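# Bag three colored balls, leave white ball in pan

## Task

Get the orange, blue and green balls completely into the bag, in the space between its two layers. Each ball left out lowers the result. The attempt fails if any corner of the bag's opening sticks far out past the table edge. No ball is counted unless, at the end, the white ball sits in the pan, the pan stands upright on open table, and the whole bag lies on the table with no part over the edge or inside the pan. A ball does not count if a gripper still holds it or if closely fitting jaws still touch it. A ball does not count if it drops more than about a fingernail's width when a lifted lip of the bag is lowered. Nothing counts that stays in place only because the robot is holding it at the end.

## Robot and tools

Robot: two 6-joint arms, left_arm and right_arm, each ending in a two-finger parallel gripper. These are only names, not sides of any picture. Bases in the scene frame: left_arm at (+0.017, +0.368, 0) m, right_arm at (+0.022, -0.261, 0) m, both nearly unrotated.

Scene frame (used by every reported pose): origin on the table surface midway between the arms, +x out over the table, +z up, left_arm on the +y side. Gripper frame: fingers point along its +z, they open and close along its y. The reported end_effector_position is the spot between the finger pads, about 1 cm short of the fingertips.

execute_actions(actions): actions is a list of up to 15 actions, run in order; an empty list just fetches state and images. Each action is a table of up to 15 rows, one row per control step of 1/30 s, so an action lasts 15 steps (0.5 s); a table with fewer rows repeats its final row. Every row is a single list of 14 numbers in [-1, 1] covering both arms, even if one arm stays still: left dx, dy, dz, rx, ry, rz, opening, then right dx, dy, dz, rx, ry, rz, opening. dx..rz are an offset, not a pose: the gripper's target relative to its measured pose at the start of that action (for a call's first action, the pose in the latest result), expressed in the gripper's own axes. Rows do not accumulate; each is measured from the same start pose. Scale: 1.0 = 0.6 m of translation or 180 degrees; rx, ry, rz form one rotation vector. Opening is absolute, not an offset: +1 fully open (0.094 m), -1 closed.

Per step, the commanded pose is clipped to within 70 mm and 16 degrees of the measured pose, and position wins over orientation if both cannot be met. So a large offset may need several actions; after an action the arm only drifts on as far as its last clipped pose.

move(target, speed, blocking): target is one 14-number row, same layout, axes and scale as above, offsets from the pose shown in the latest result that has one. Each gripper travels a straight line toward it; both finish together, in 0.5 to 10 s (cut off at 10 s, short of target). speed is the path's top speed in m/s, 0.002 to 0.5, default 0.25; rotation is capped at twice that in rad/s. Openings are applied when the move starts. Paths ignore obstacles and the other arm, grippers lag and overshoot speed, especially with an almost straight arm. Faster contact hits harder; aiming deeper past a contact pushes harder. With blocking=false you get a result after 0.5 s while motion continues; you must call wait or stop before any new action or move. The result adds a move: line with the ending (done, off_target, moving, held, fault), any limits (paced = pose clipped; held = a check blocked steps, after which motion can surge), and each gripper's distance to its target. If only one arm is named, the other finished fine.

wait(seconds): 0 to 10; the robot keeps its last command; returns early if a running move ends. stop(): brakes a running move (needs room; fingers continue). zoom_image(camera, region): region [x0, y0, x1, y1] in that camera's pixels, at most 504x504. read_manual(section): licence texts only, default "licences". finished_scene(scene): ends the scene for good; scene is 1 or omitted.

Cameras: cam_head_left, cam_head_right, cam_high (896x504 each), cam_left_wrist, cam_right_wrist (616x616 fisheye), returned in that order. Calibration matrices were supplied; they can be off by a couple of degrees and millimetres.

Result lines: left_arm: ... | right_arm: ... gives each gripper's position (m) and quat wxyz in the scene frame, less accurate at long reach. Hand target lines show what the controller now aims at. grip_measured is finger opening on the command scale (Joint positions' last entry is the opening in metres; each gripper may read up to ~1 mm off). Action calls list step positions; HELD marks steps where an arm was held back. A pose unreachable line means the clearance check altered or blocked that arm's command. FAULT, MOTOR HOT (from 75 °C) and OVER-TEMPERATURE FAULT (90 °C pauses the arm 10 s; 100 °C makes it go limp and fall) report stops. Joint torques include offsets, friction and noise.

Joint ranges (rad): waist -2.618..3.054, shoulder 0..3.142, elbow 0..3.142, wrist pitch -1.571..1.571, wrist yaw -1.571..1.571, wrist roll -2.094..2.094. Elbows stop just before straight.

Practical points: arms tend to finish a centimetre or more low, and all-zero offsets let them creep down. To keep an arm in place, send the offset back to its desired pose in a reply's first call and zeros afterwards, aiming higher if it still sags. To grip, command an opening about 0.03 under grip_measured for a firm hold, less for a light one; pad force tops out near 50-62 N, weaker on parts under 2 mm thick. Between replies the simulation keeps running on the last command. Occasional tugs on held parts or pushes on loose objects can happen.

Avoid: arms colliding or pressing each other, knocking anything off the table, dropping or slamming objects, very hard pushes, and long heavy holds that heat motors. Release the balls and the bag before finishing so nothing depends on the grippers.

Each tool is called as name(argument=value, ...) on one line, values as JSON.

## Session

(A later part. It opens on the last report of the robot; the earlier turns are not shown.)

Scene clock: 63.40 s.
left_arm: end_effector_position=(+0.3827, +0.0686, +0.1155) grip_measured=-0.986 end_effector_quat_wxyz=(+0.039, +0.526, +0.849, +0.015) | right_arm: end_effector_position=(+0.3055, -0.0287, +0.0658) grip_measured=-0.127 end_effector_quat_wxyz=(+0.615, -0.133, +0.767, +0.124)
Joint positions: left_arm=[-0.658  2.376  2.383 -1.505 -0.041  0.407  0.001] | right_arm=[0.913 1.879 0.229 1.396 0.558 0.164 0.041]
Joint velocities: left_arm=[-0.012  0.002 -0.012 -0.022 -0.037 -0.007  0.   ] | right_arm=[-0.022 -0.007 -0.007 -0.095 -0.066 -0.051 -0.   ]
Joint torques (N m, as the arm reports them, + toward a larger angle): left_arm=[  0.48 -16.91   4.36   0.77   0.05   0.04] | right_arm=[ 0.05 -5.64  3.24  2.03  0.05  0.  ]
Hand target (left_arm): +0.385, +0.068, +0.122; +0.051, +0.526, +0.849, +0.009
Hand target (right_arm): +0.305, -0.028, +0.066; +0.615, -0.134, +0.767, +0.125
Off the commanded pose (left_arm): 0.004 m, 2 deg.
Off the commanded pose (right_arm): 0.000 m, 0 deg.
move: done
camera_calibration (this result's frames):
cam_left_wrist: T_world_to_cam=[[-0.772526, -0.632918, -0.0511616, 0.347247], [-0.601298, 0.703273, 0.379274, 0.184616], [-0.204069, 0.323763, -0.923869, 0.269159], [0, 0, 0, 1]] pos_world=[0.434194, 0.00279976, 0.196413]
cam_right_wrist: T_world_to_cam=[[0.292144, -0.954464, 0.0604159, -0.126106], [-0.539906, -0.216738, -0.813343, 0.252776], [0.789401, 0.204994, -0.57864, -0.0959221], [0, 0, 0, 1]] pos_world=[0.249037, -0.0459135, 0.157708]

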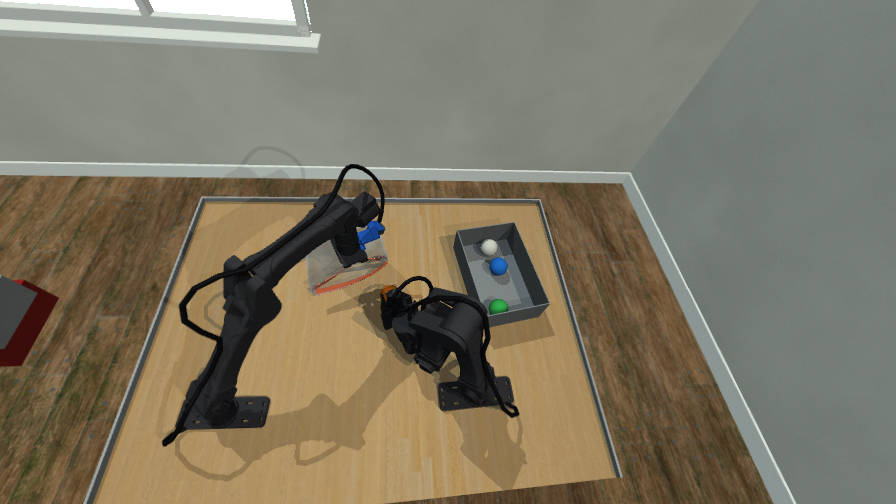

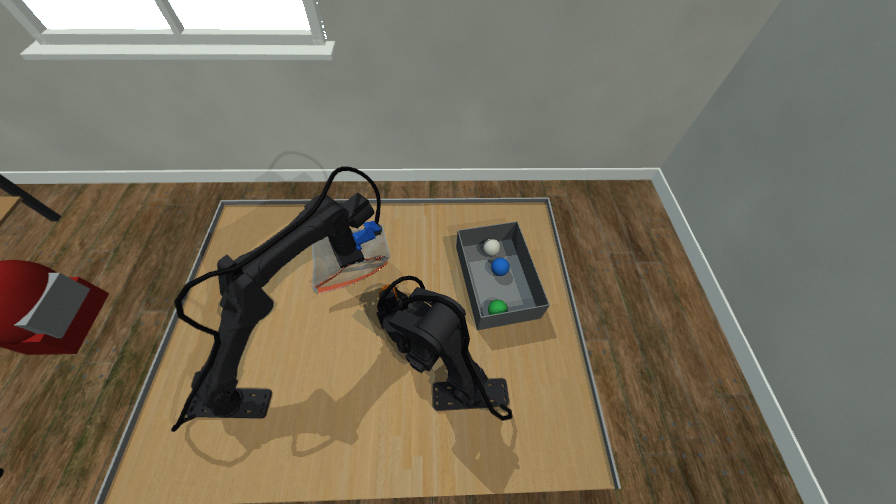

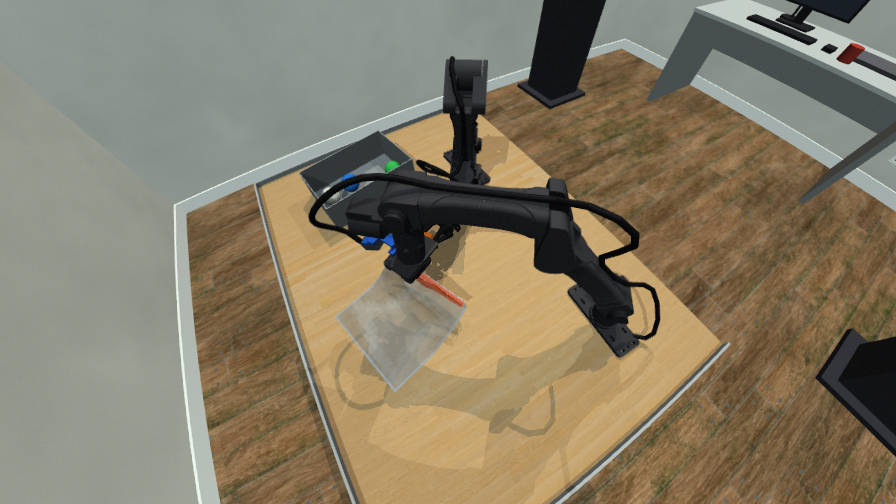

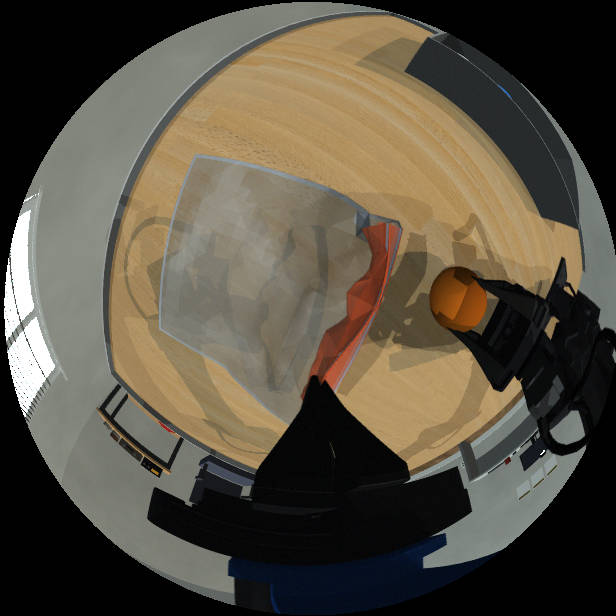

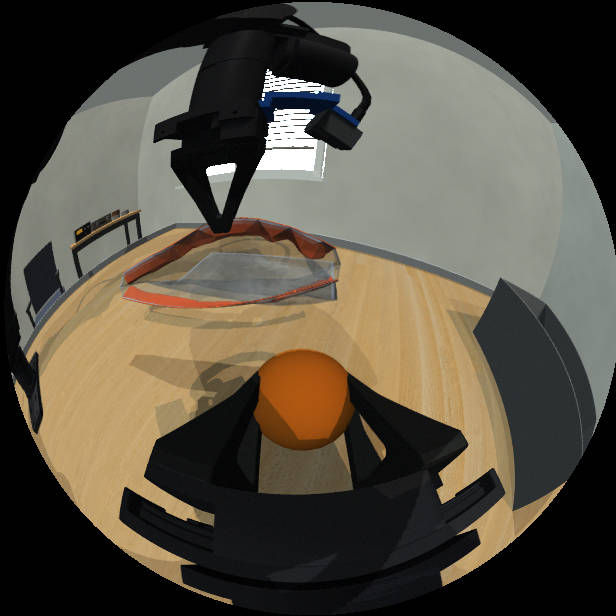

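move(target=[0,0,0,0,0,0,-1, -0.042,0.10,0.037,0,0,0,-0.16], speed=0.08)

move(target=[0,0,-0.008,0,0,0,-1, -0.035,0,0.13,0,0,0,-0.16], speed=0.05)

Scene clock: 65.37 s.
left_arm: end_effector_position=(+0.3826, +0.0685, +0.1154) grip_measured=-0.986 end_effector_quat_wxyz=(+0.039, +0.527, +0.849, +0.015) | right_arm: end_effector_position=(+0.3074, +0.0324, +0.0746) grip_measured=-0.127 end_effector_quat_wxyz=(+0.609, -0.143, +0.771, +0.116)
Joint positions: left_arm=[-0.658  2.376  2.383 -1.504 -0.04   0.409  0.001] | right_arm=[1.043 1.879 0.454 1.123 0.68  0.198 0.041]
Joint velocities: left_arm=[-0.007 -0.017 -0.007  0.007 -0.007 -0.007 -0.   ] | right_arm=[ 0.007 -0.012  0.002 -0.037 -0.051  0.022 -0.   ]
Joint torques (N m, as the arm reports them, + toward a larger angle): left_arm=[  0.   -14.97   5.52   0.55  -0.05  -0.01] | right_arm=[ 0.67 -9.53  6.25  1.79  0.21  0.11]
Hand target (left_arm): +0.383, +0.069, +0.116; +0.039, +0.526, +0.849, +0.015
Hand target (right_arm): +0.308, +0.037, +0.087; +0.615, -0.133, +0.767, +0.125
Off the commanded pose (left_arm): 0.000 m, 0 deg.
Off the commanded pose (right_arm): 0.013 m, 2 deg.
move: off_target (right_arm)
camera_calibration (this result's frames):
cam_left_wrist: T_world_to_cam=[[-0.773757, -0.631434, -0.0509105, 0.34752], [-0.599859, 0.704482, 0.379309, 0.184047], [-0.203643, 0.324032, -0.923868, 0.268905], [0, 0, 0, 1]] pos_world=[0.434059, 0.00264421, 0.196315]
cam_right_wrist: T_world_to_cam=[[0.297241, -0.951142, 0.0835239, -0.0723043], [-0.546494, -0.241209, -0.801974, 0.276236], [0.782938, 0.192734, -0.591491, -0.10154], [0, 0, 0, 1]] pos_world=[0.251953, 0.0174293, 0.167513]

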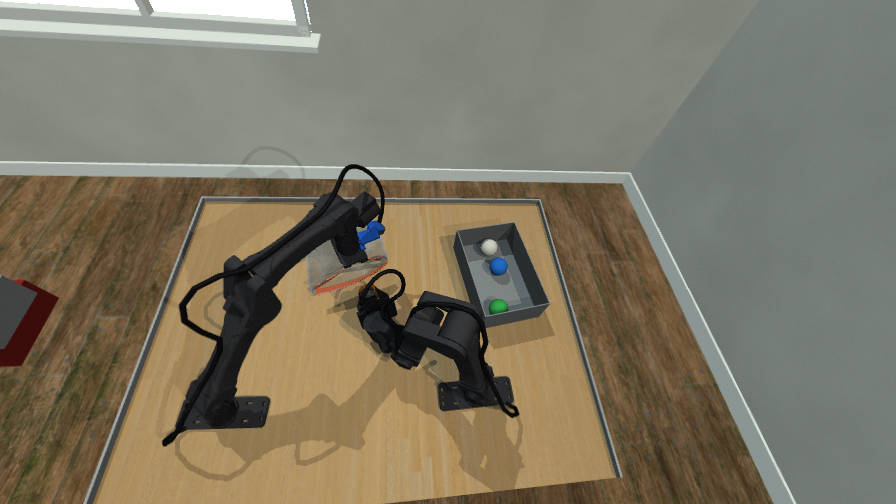

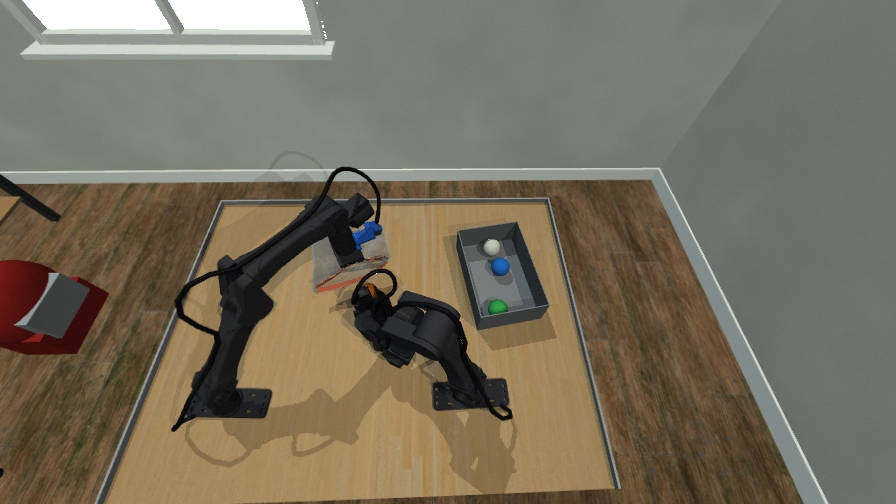

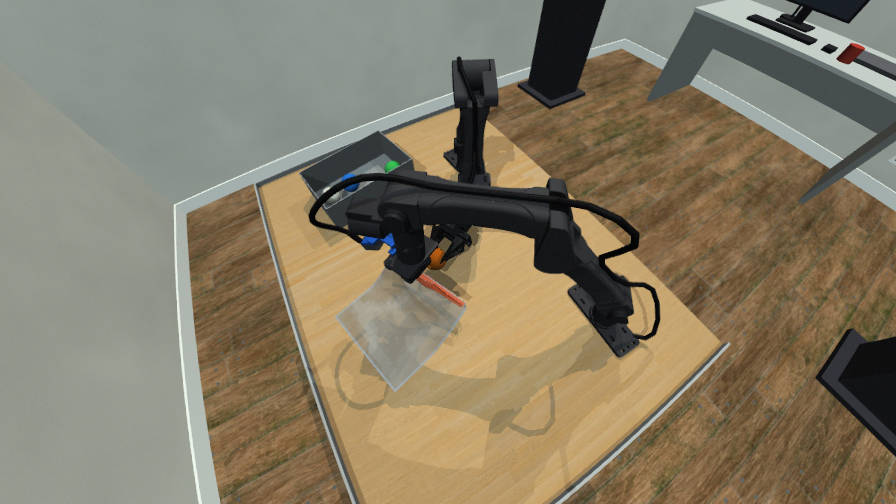

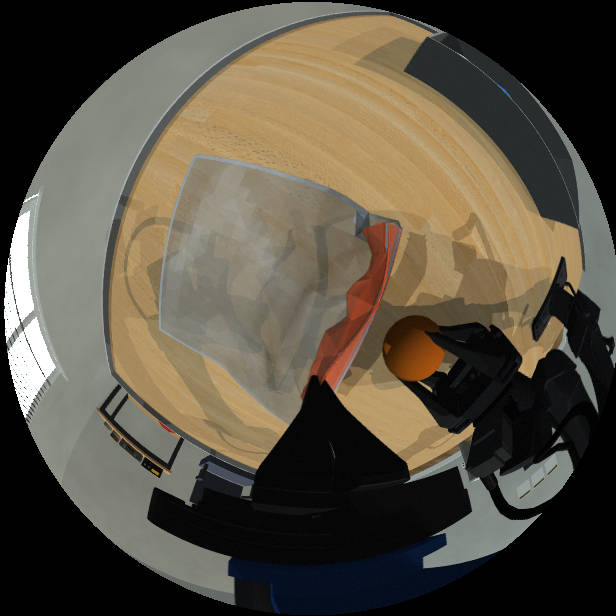

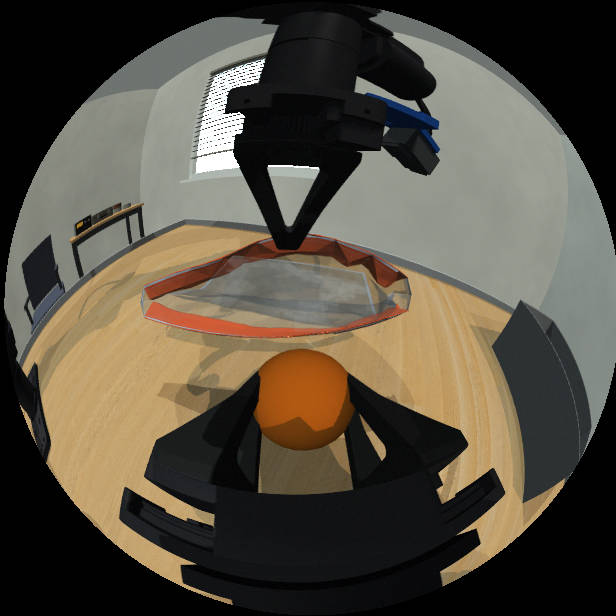

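Scene clock: 67.27 s.
left_arm: end_effector_position=(+0.3820, +0.0698, +0.1154) grip_measured=-0.986 end_effector_quat_wxyz=(+0.037, +0.527, +0.849, +0.017) | right_arm: end_effector_position=(+0.3779, +0.0617, +0.0875) grip_measured=-0.127 end_effector_quat_wxyz=(+0.619, -0.134, +0.763, +0.128)
Joint positions: left_arm=[-0.658  2.376  2.383 -1.51  -0.044  0.409  0.001] | right_arm=[0.894 2.    0.708 1.057 0.535 0.151 0.041]
Joint velocities: left_arm=[-0.007  0.012 -0.032 -0.066 -0.037 -0.051  0.001] | right_arm=[ 0.002 -0.022  0.032  0.007 -0.139  0.11   0.   ]
Joint torques (N m, as the arm reports them, + toward a larger angle): left_arm=[ -0.01 -14.48   7.24   0.36   0.01   0.  ] | right_arm=[-0.8  -7.06  7.5   1.8   0.03 -0.08]
Hand target (left_arm): +0.382, +0.069, +0.120; +0.039, +0.527, +0.849, +0.014
Hand target (right_arm): +0.382, +0.062, +0.077; +0.610, -0.143, +0.771, +0.115
Off the commanded pose (left_arm): 0.005 m, 0 deg.
Off the commanded pose (right_arm): 0.011 m, 2 deg.
move: off_target (right_arm)
camera_calibration (this result's frames):
cam_left_wrist: T_world_to_cam=[[-0.773701, -0.631305, -0.0533054, 0.348123], [-0.599319, 0.702019, 0.384688, 0.182116], [-0.205434, 0.32958, -0.921506, 0.268314], [0, 0, 0, 1]] pos_world=[0.433609, 0.00349128, 0.195752]
cam_right_wrist: T_world_to_cam=[[0.296976, -0.953149, 0.0575493, -0.0639715], [-0.52998, -0.214662, -0.820391, 0.32589], [0.794308, 0.213137, -0.5689, -0.162298], [0, 0, 0, 1]] pos_world=[0.320628, 0.0435734, 0.178708]

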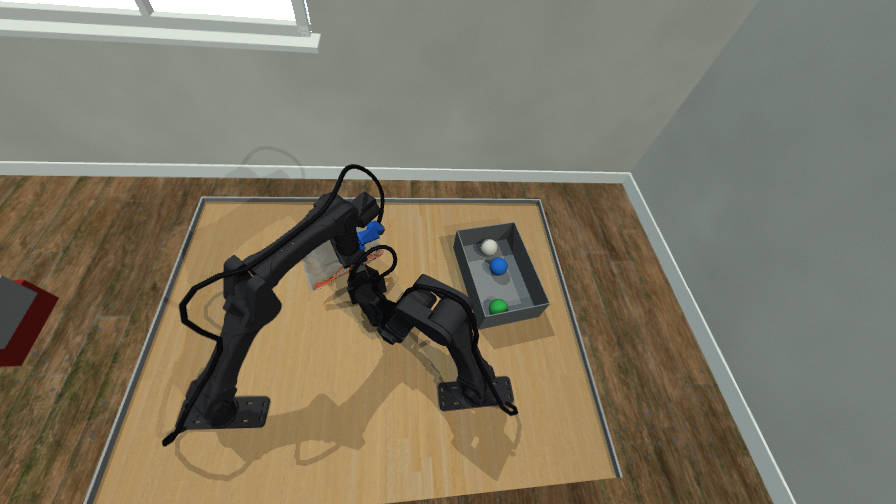

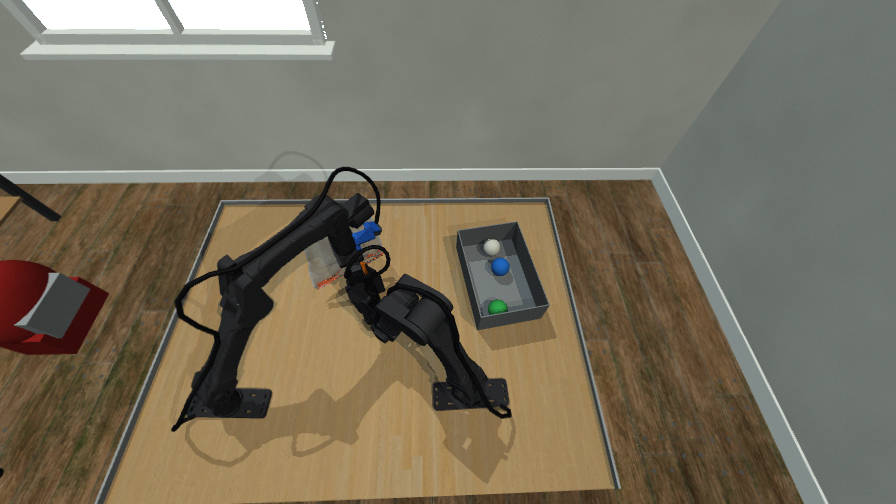

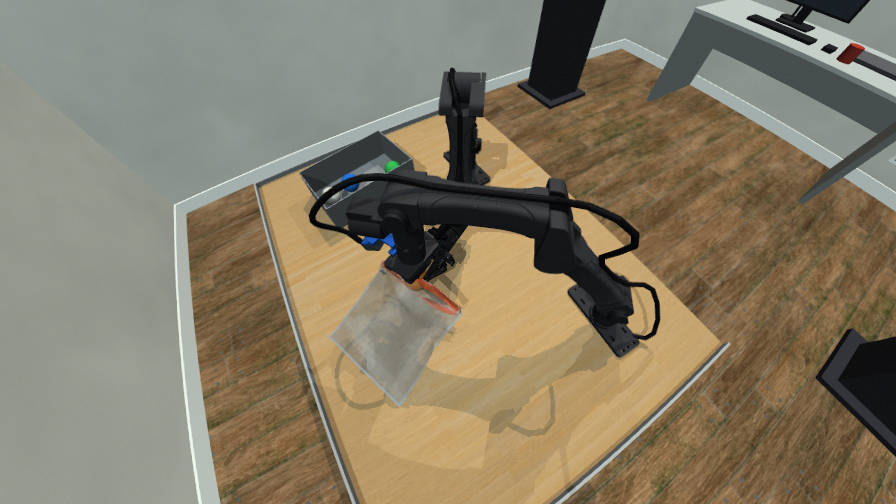

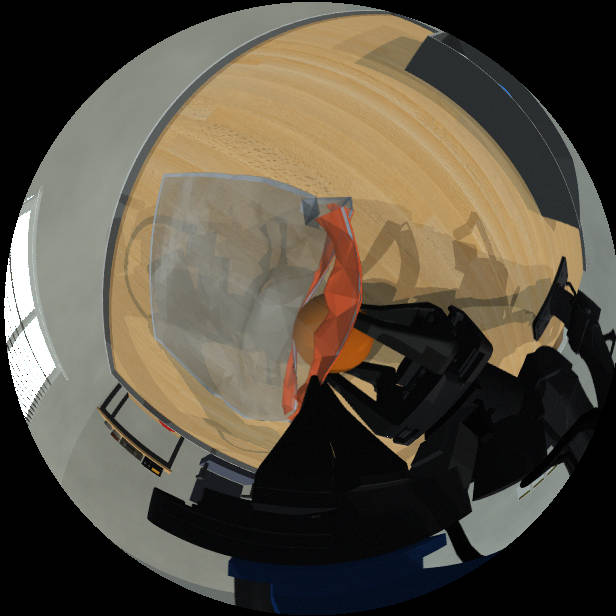

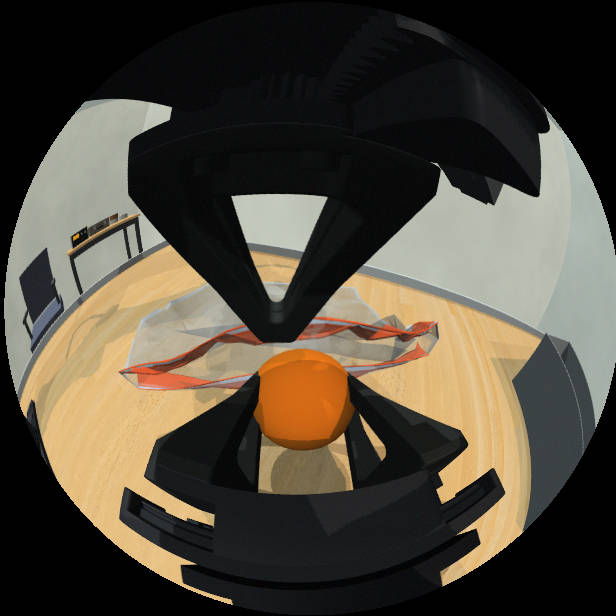

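move(target=[0,0,0,0,0,0,-1, 0,0,-0.07,0,0,0,-0.16], speed=0.05)

zoom_image(camera="cam_right_wrist", region=[100, 200, 500, 460])

Scene clock: 69.00 s.
left_arm: end_effector_position=(+0.3822, +0.0700, +0.1154) grip_measured=-0.986 end_effector_quat_wxyz=(+0.037, +0.527, +0.849, +0.017) | right_arm: end_effector_position=(+0.3434, +0.0483, +0.0903) grip_measured=-0.127 end_effector_quat_wxyz=(+0.616, -0.141, +0.765, +0.122)
Joint positions: left_arm=[-0.658  2.376  2.383 -1.51  -0.045  0.409  0.001] | right_arm=[0.959 1.902 0.582 1.062 0.596 0.161 0.041]
Joint velocities: left_arm=[-0.022  0.007 -0.002 -0.007 -0.037 -0.007 -0.001] | right_arm=[-0.012 -0.012  0.012  0.007  0.066 -0.007 -0.001]
Joint torques (N m, as the arm reports them, + toward a larger angle): left_arm=[ -0.05 -14.94   5.49   0.54  -0.01   0.02] | right_arm=[ 0.73 -9.62  3.98  2.04  0.17  0.12]
Hand target (left_arm): +0.382, +0.070, +0.115; +0.037, +0.527, +0.849, +0.017
Hand target (right_arm): +0.340, +0.047, +0.096; +0.619, -0.133, +0.763, +0.128
Off the commanded pose (left_arm): 0.000 m, 0 deg.
Off the commanded pose (right_arm): 0.007 m, 1 deg.
move: done
camera_calibration (this result's frames):
cam_left_wrist: T_world_to_cam=[[-0.773583, -0.631322, -0.0548003, 0.348518], [-0.599771, 0.701511, 0.384912, 0.182253], [-0.20456, 0.330629, -0.921325, 0.267864], [0, 0, 0, 1]] pos_world=[0.433712, 0.00361098, 0.195737]
cam_right_wrist: T_world_to_cam=[[0.301422, -0.950673, 0.0732453, -0.0697104], [-0.532643, -0.231598, -0.814036, 0.308185], [0.790846, 0.206354, -0.576178, -0.128269], [0, 0, 0, 1]] pos_world=[0.286606, 0.0315723, 0.182074]

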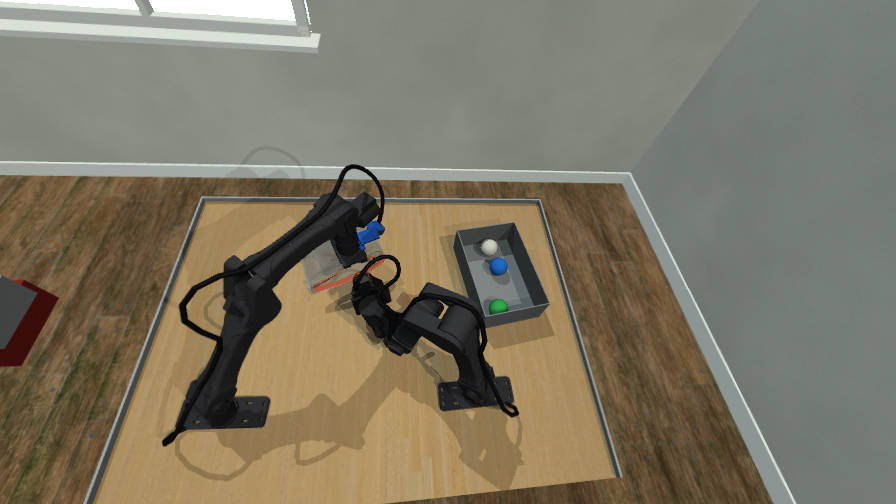

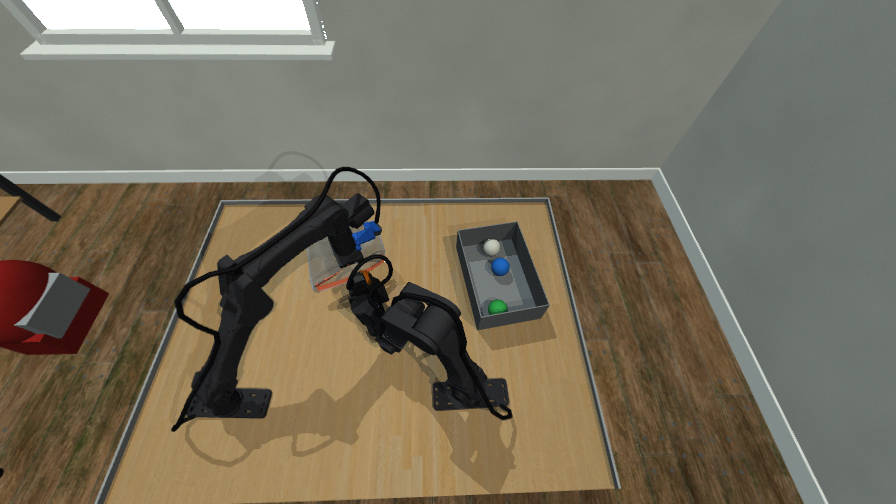

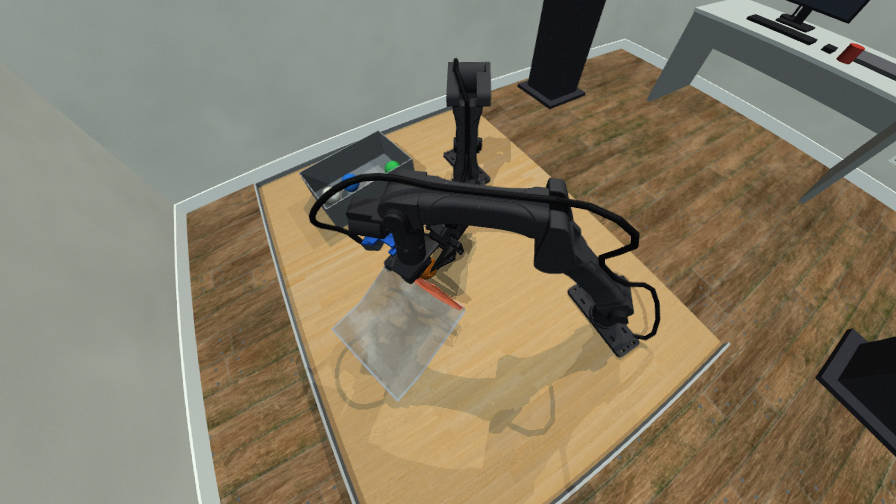

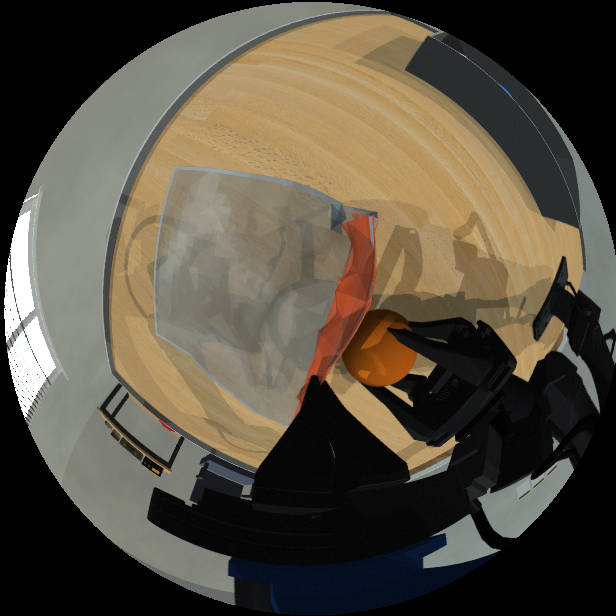

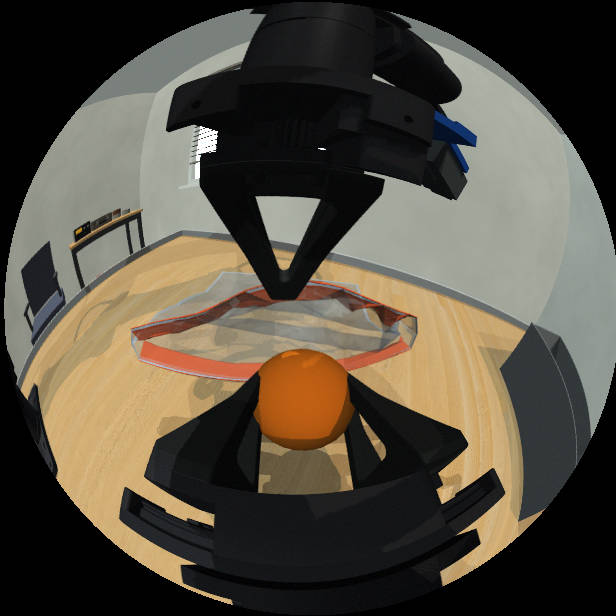

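Region (100, 200, 500, 460) of cam_right_wrist's 616x616 image, scaled by 1.260, with more detail than that image has; it fills the top 328 rows of this view, and the rest is white.

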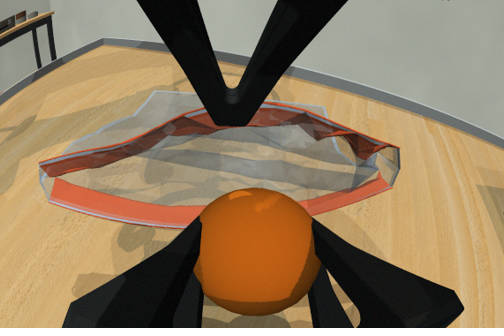

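move(target=[0,0,0,0,0,0,-1, 0.01,0,0.075,0,0,0,-0.16], speed=0.05)

move(target=[0,0,0,0,0,0,-1, 0,0,0.01,0,0,0,0.25], speed=0.05)

Scene clock: 71.70 s.
left_arm: end_effector_position=(+0.3822, +0.0700, +0.1154) grip_measured=-0.986 end_effector_quat_wxyz=(+0.037, +0.527, +0.849, +0.017) | right_arm: end_effector_position=(+0.3780, +0.0623, +0.0772) grip_measured=-0.127 end_effector_quat_wxyz=(+0.615, -0.139, +0.766, +0.125)
Joint positions: left_arm=[-0.658  2.376  2.383 -1.51  -0.045  0.409  0.001] | right_arm=[0.893 2.032 0.71  1.074 0.53  0.148 0.041]
Joint velocities: left_arm=[-0.012 -0.042 -0.017 -0.066 -0.007 -0.007  0.   ] | right_arm=[ 0.022  0.002 -0.002  0.022  0.007  0.007 -0.001]
Joint torques (N m, as the arm reports them, + toward a larger angle): left_arm=[  0.06 -14.93   5.52   0.54  -0.03   0.02] | right_arm=[-0.61 -7.25  7.25  2.07  0.02 -0.08]
Hand target (left_arm): +0.382, +0.070, +0.115; +0.037, +0.527, +0.849, +0.017
Hand target (right_arm): +0.383, +0.064, +0.075; +0.616, -0.141, +0.765, +0.122
Off the commanded pose (left_arm): 0.000 m, 0 deg.
Off the commanded pose (right_arm): 0.006 m, 0 deg.
move: done
camera_calibration (this result's frames):
cam_left_wrist: T_world_to_cam=[[-0.773583, -0.631322, -0.0548003, 0.348518], [-0.599771, 0.701511, 0.384912, 0.182253], [-0.20456, 0.330629, -0.921325, 0.267864], [0, 0, 0, 1]] pos_world=[0.433712, 0.00361098, 0.195737]
cam_right_wrist: T_world_to_cam=[[0.301837, -0.951029, 0.066622, -0.0654961], [-0.5354, -0.226916, -0.813546, 0.319922], [0.788823, 0.209889, -0.577672, -0.165425], [0, 0, 0, 1]] pos_world=[0.321546, 0.0450275, 0.169073]

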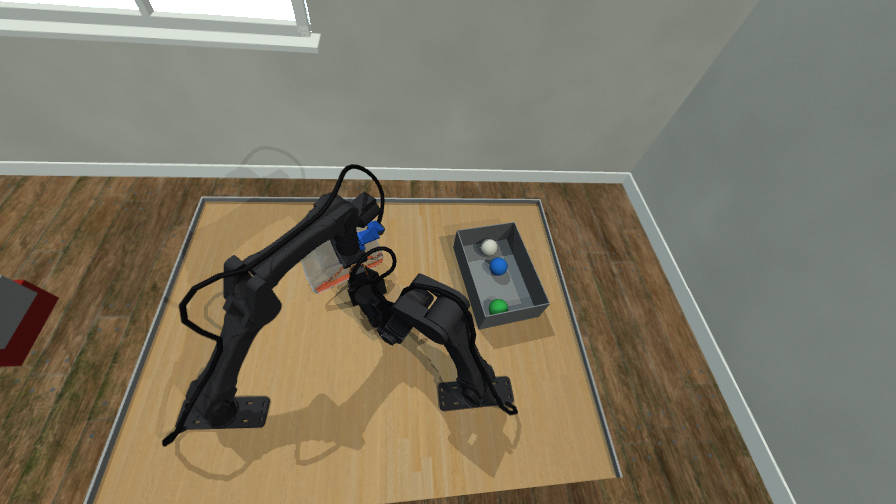

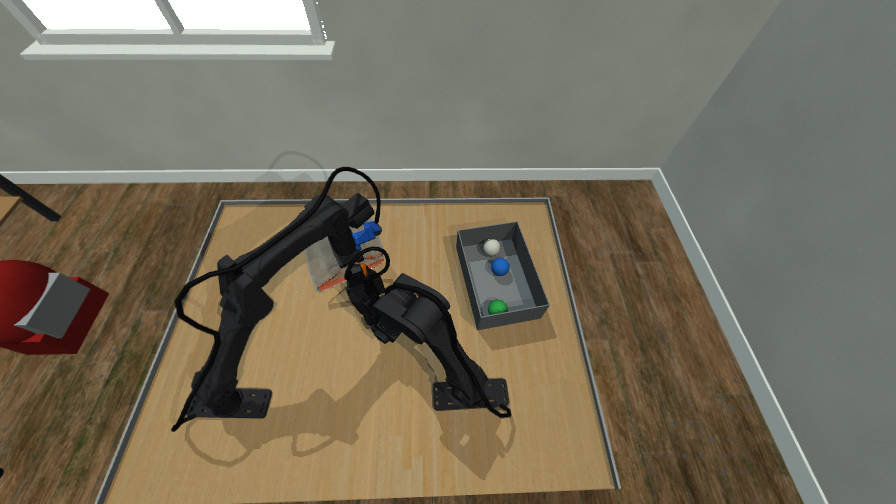

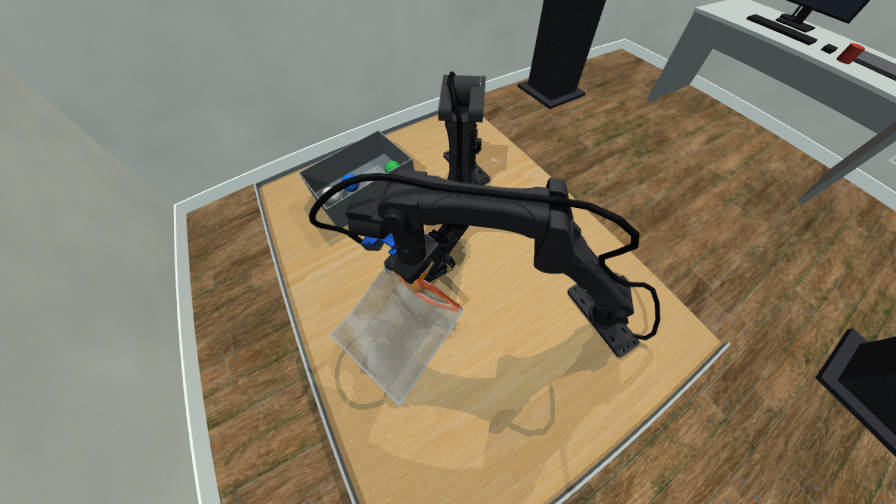

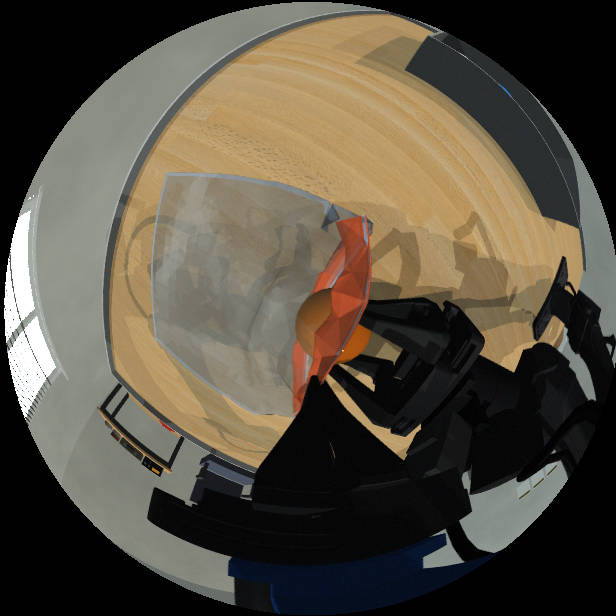

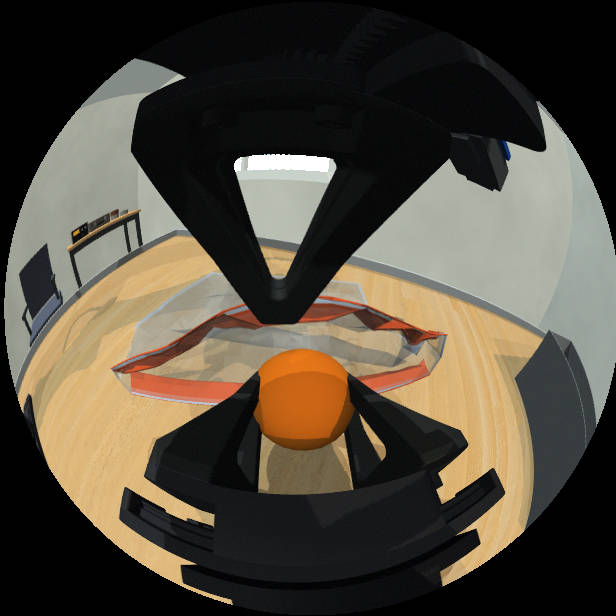

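Scene clock: 72.40 s.
left_arm: end_effector_position=(+0.3822, +0.0700, +0.1154) grip_measured=-0.986 end_effector_quat_wxyz=(+0.037, +0.527, +0.849, +0.017) | right_arm: end_effector_position=(+0.3777, +0.0631, +0.0771) grip_measured=+0.249 end_effector_quat_wxyz=(+0.615, -0.140, +0.766, +0.127)
Joint positions: left_arm=[-0.658  2.376  2.383 -1.51  -0.045  0.409  0.001] | right_arm=[0.893 2.032 0.71  1.074 0.525 0.148 0.059]
Joint velocities: left_arm=[ 0.017  0.012 -0.007 -0.051  0.007  0.051 -0.001] | right_arm=[ 0.012  0.007 -0.007  0.037 -0.037 -0.037 -0.   ]
Joint torques (N m, as the arm reports them, + toward a larger angle): left_arm=[  0.05 -14.99   5.41   0.54  -0.04   0.01] | right_arm=[-0.74 -7.69  7.41  2.01  0.02  0.01]
Hand target (left_arm): +0.382, +0.070, +0.115; +0.037, +0.527, +0.849, +0.017
Hand target (right_arm): +0.383, +0.064, +0.076; +0.615, -0.139, +0.766, +0.125
Off the commanded pose (left_arm): 0.000 m, 0 deg.
Off the commanded pose (right_arm): 0.006 m, 0 deg.
move: done
camera_calibration (this result's frames):
cam_left_wrist: T_world_to_cam=[[-0.773583, -0.631322, -0.0548003, 0.348518], [-0.599771, 0.701511, 0.384912, 0.182253], [-0.20456, 0.330629, -0.921325, 0.267864], [0, 0, 0, 1]] pos_world=[0.433712, 0.00361098, 0.195737]
cam_right_wrist: T_world_to_cam=[[0.306114, -0.949725, 0.0657049, -0.0663126], [-0.535118, -0.228739, -0.81322, 0.319819], [0.787365, 0.213778, -0.578235, -0.165037], [0, 0, 0, 1]] pos_world=[0.321384, 0.0454577, 0.169011]

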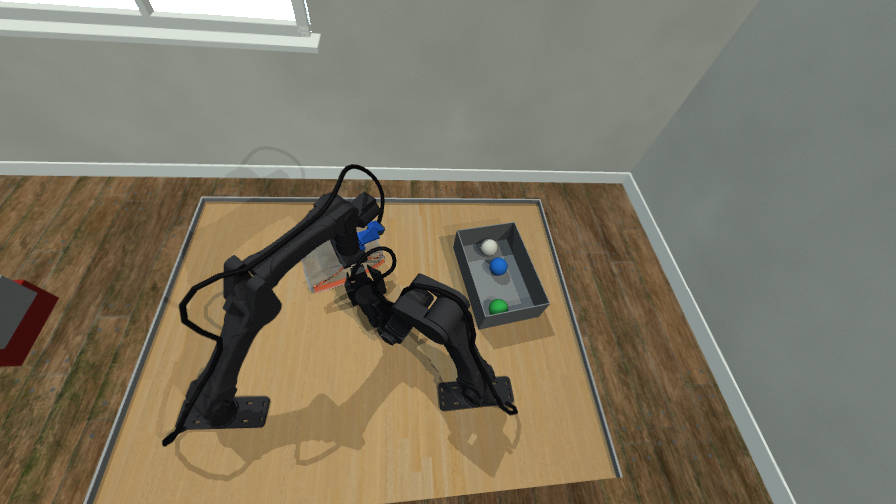

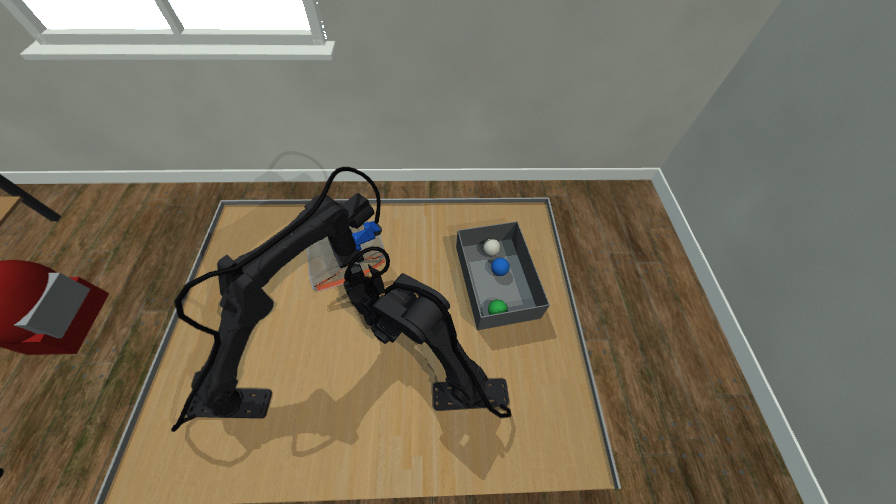

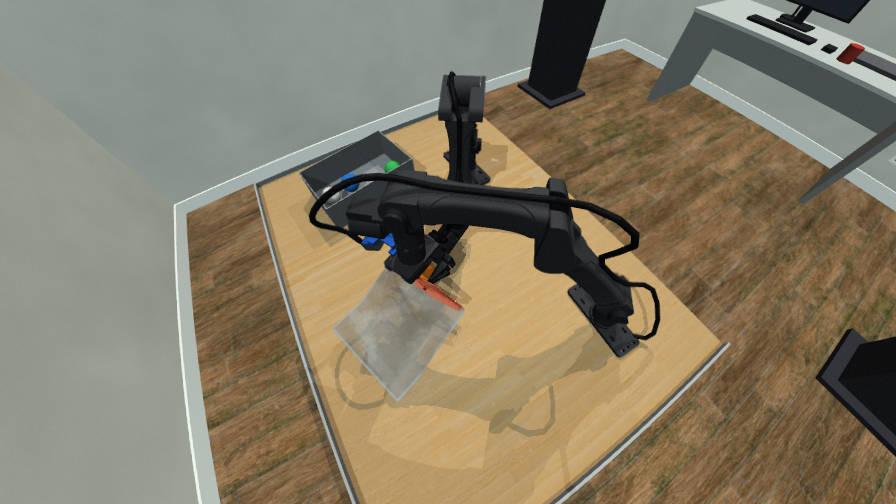

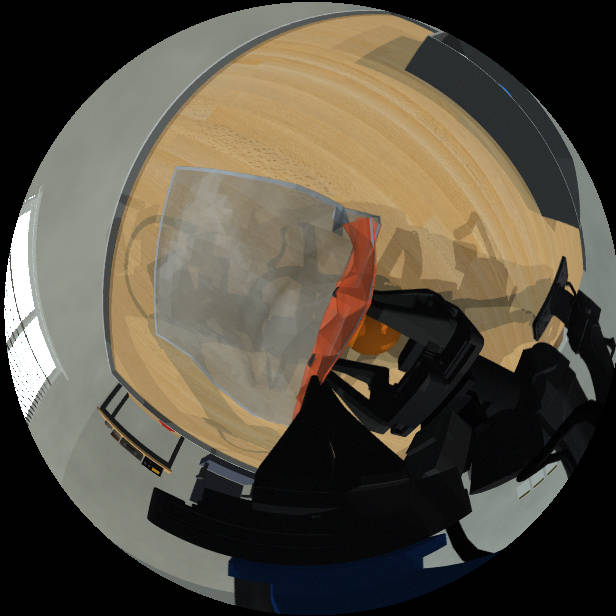

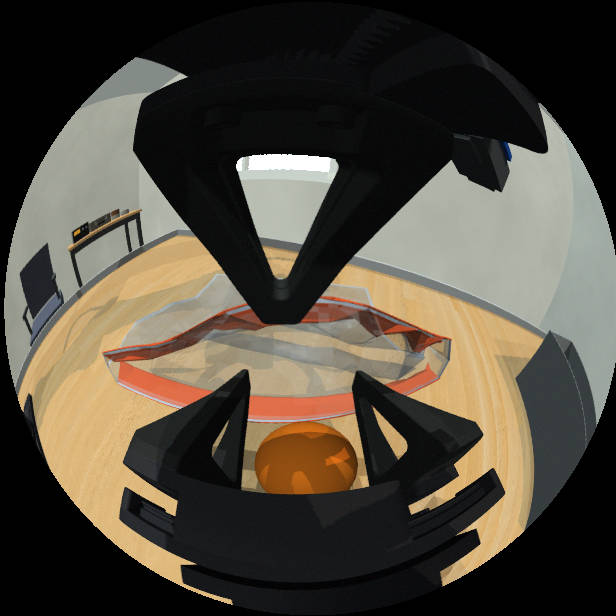

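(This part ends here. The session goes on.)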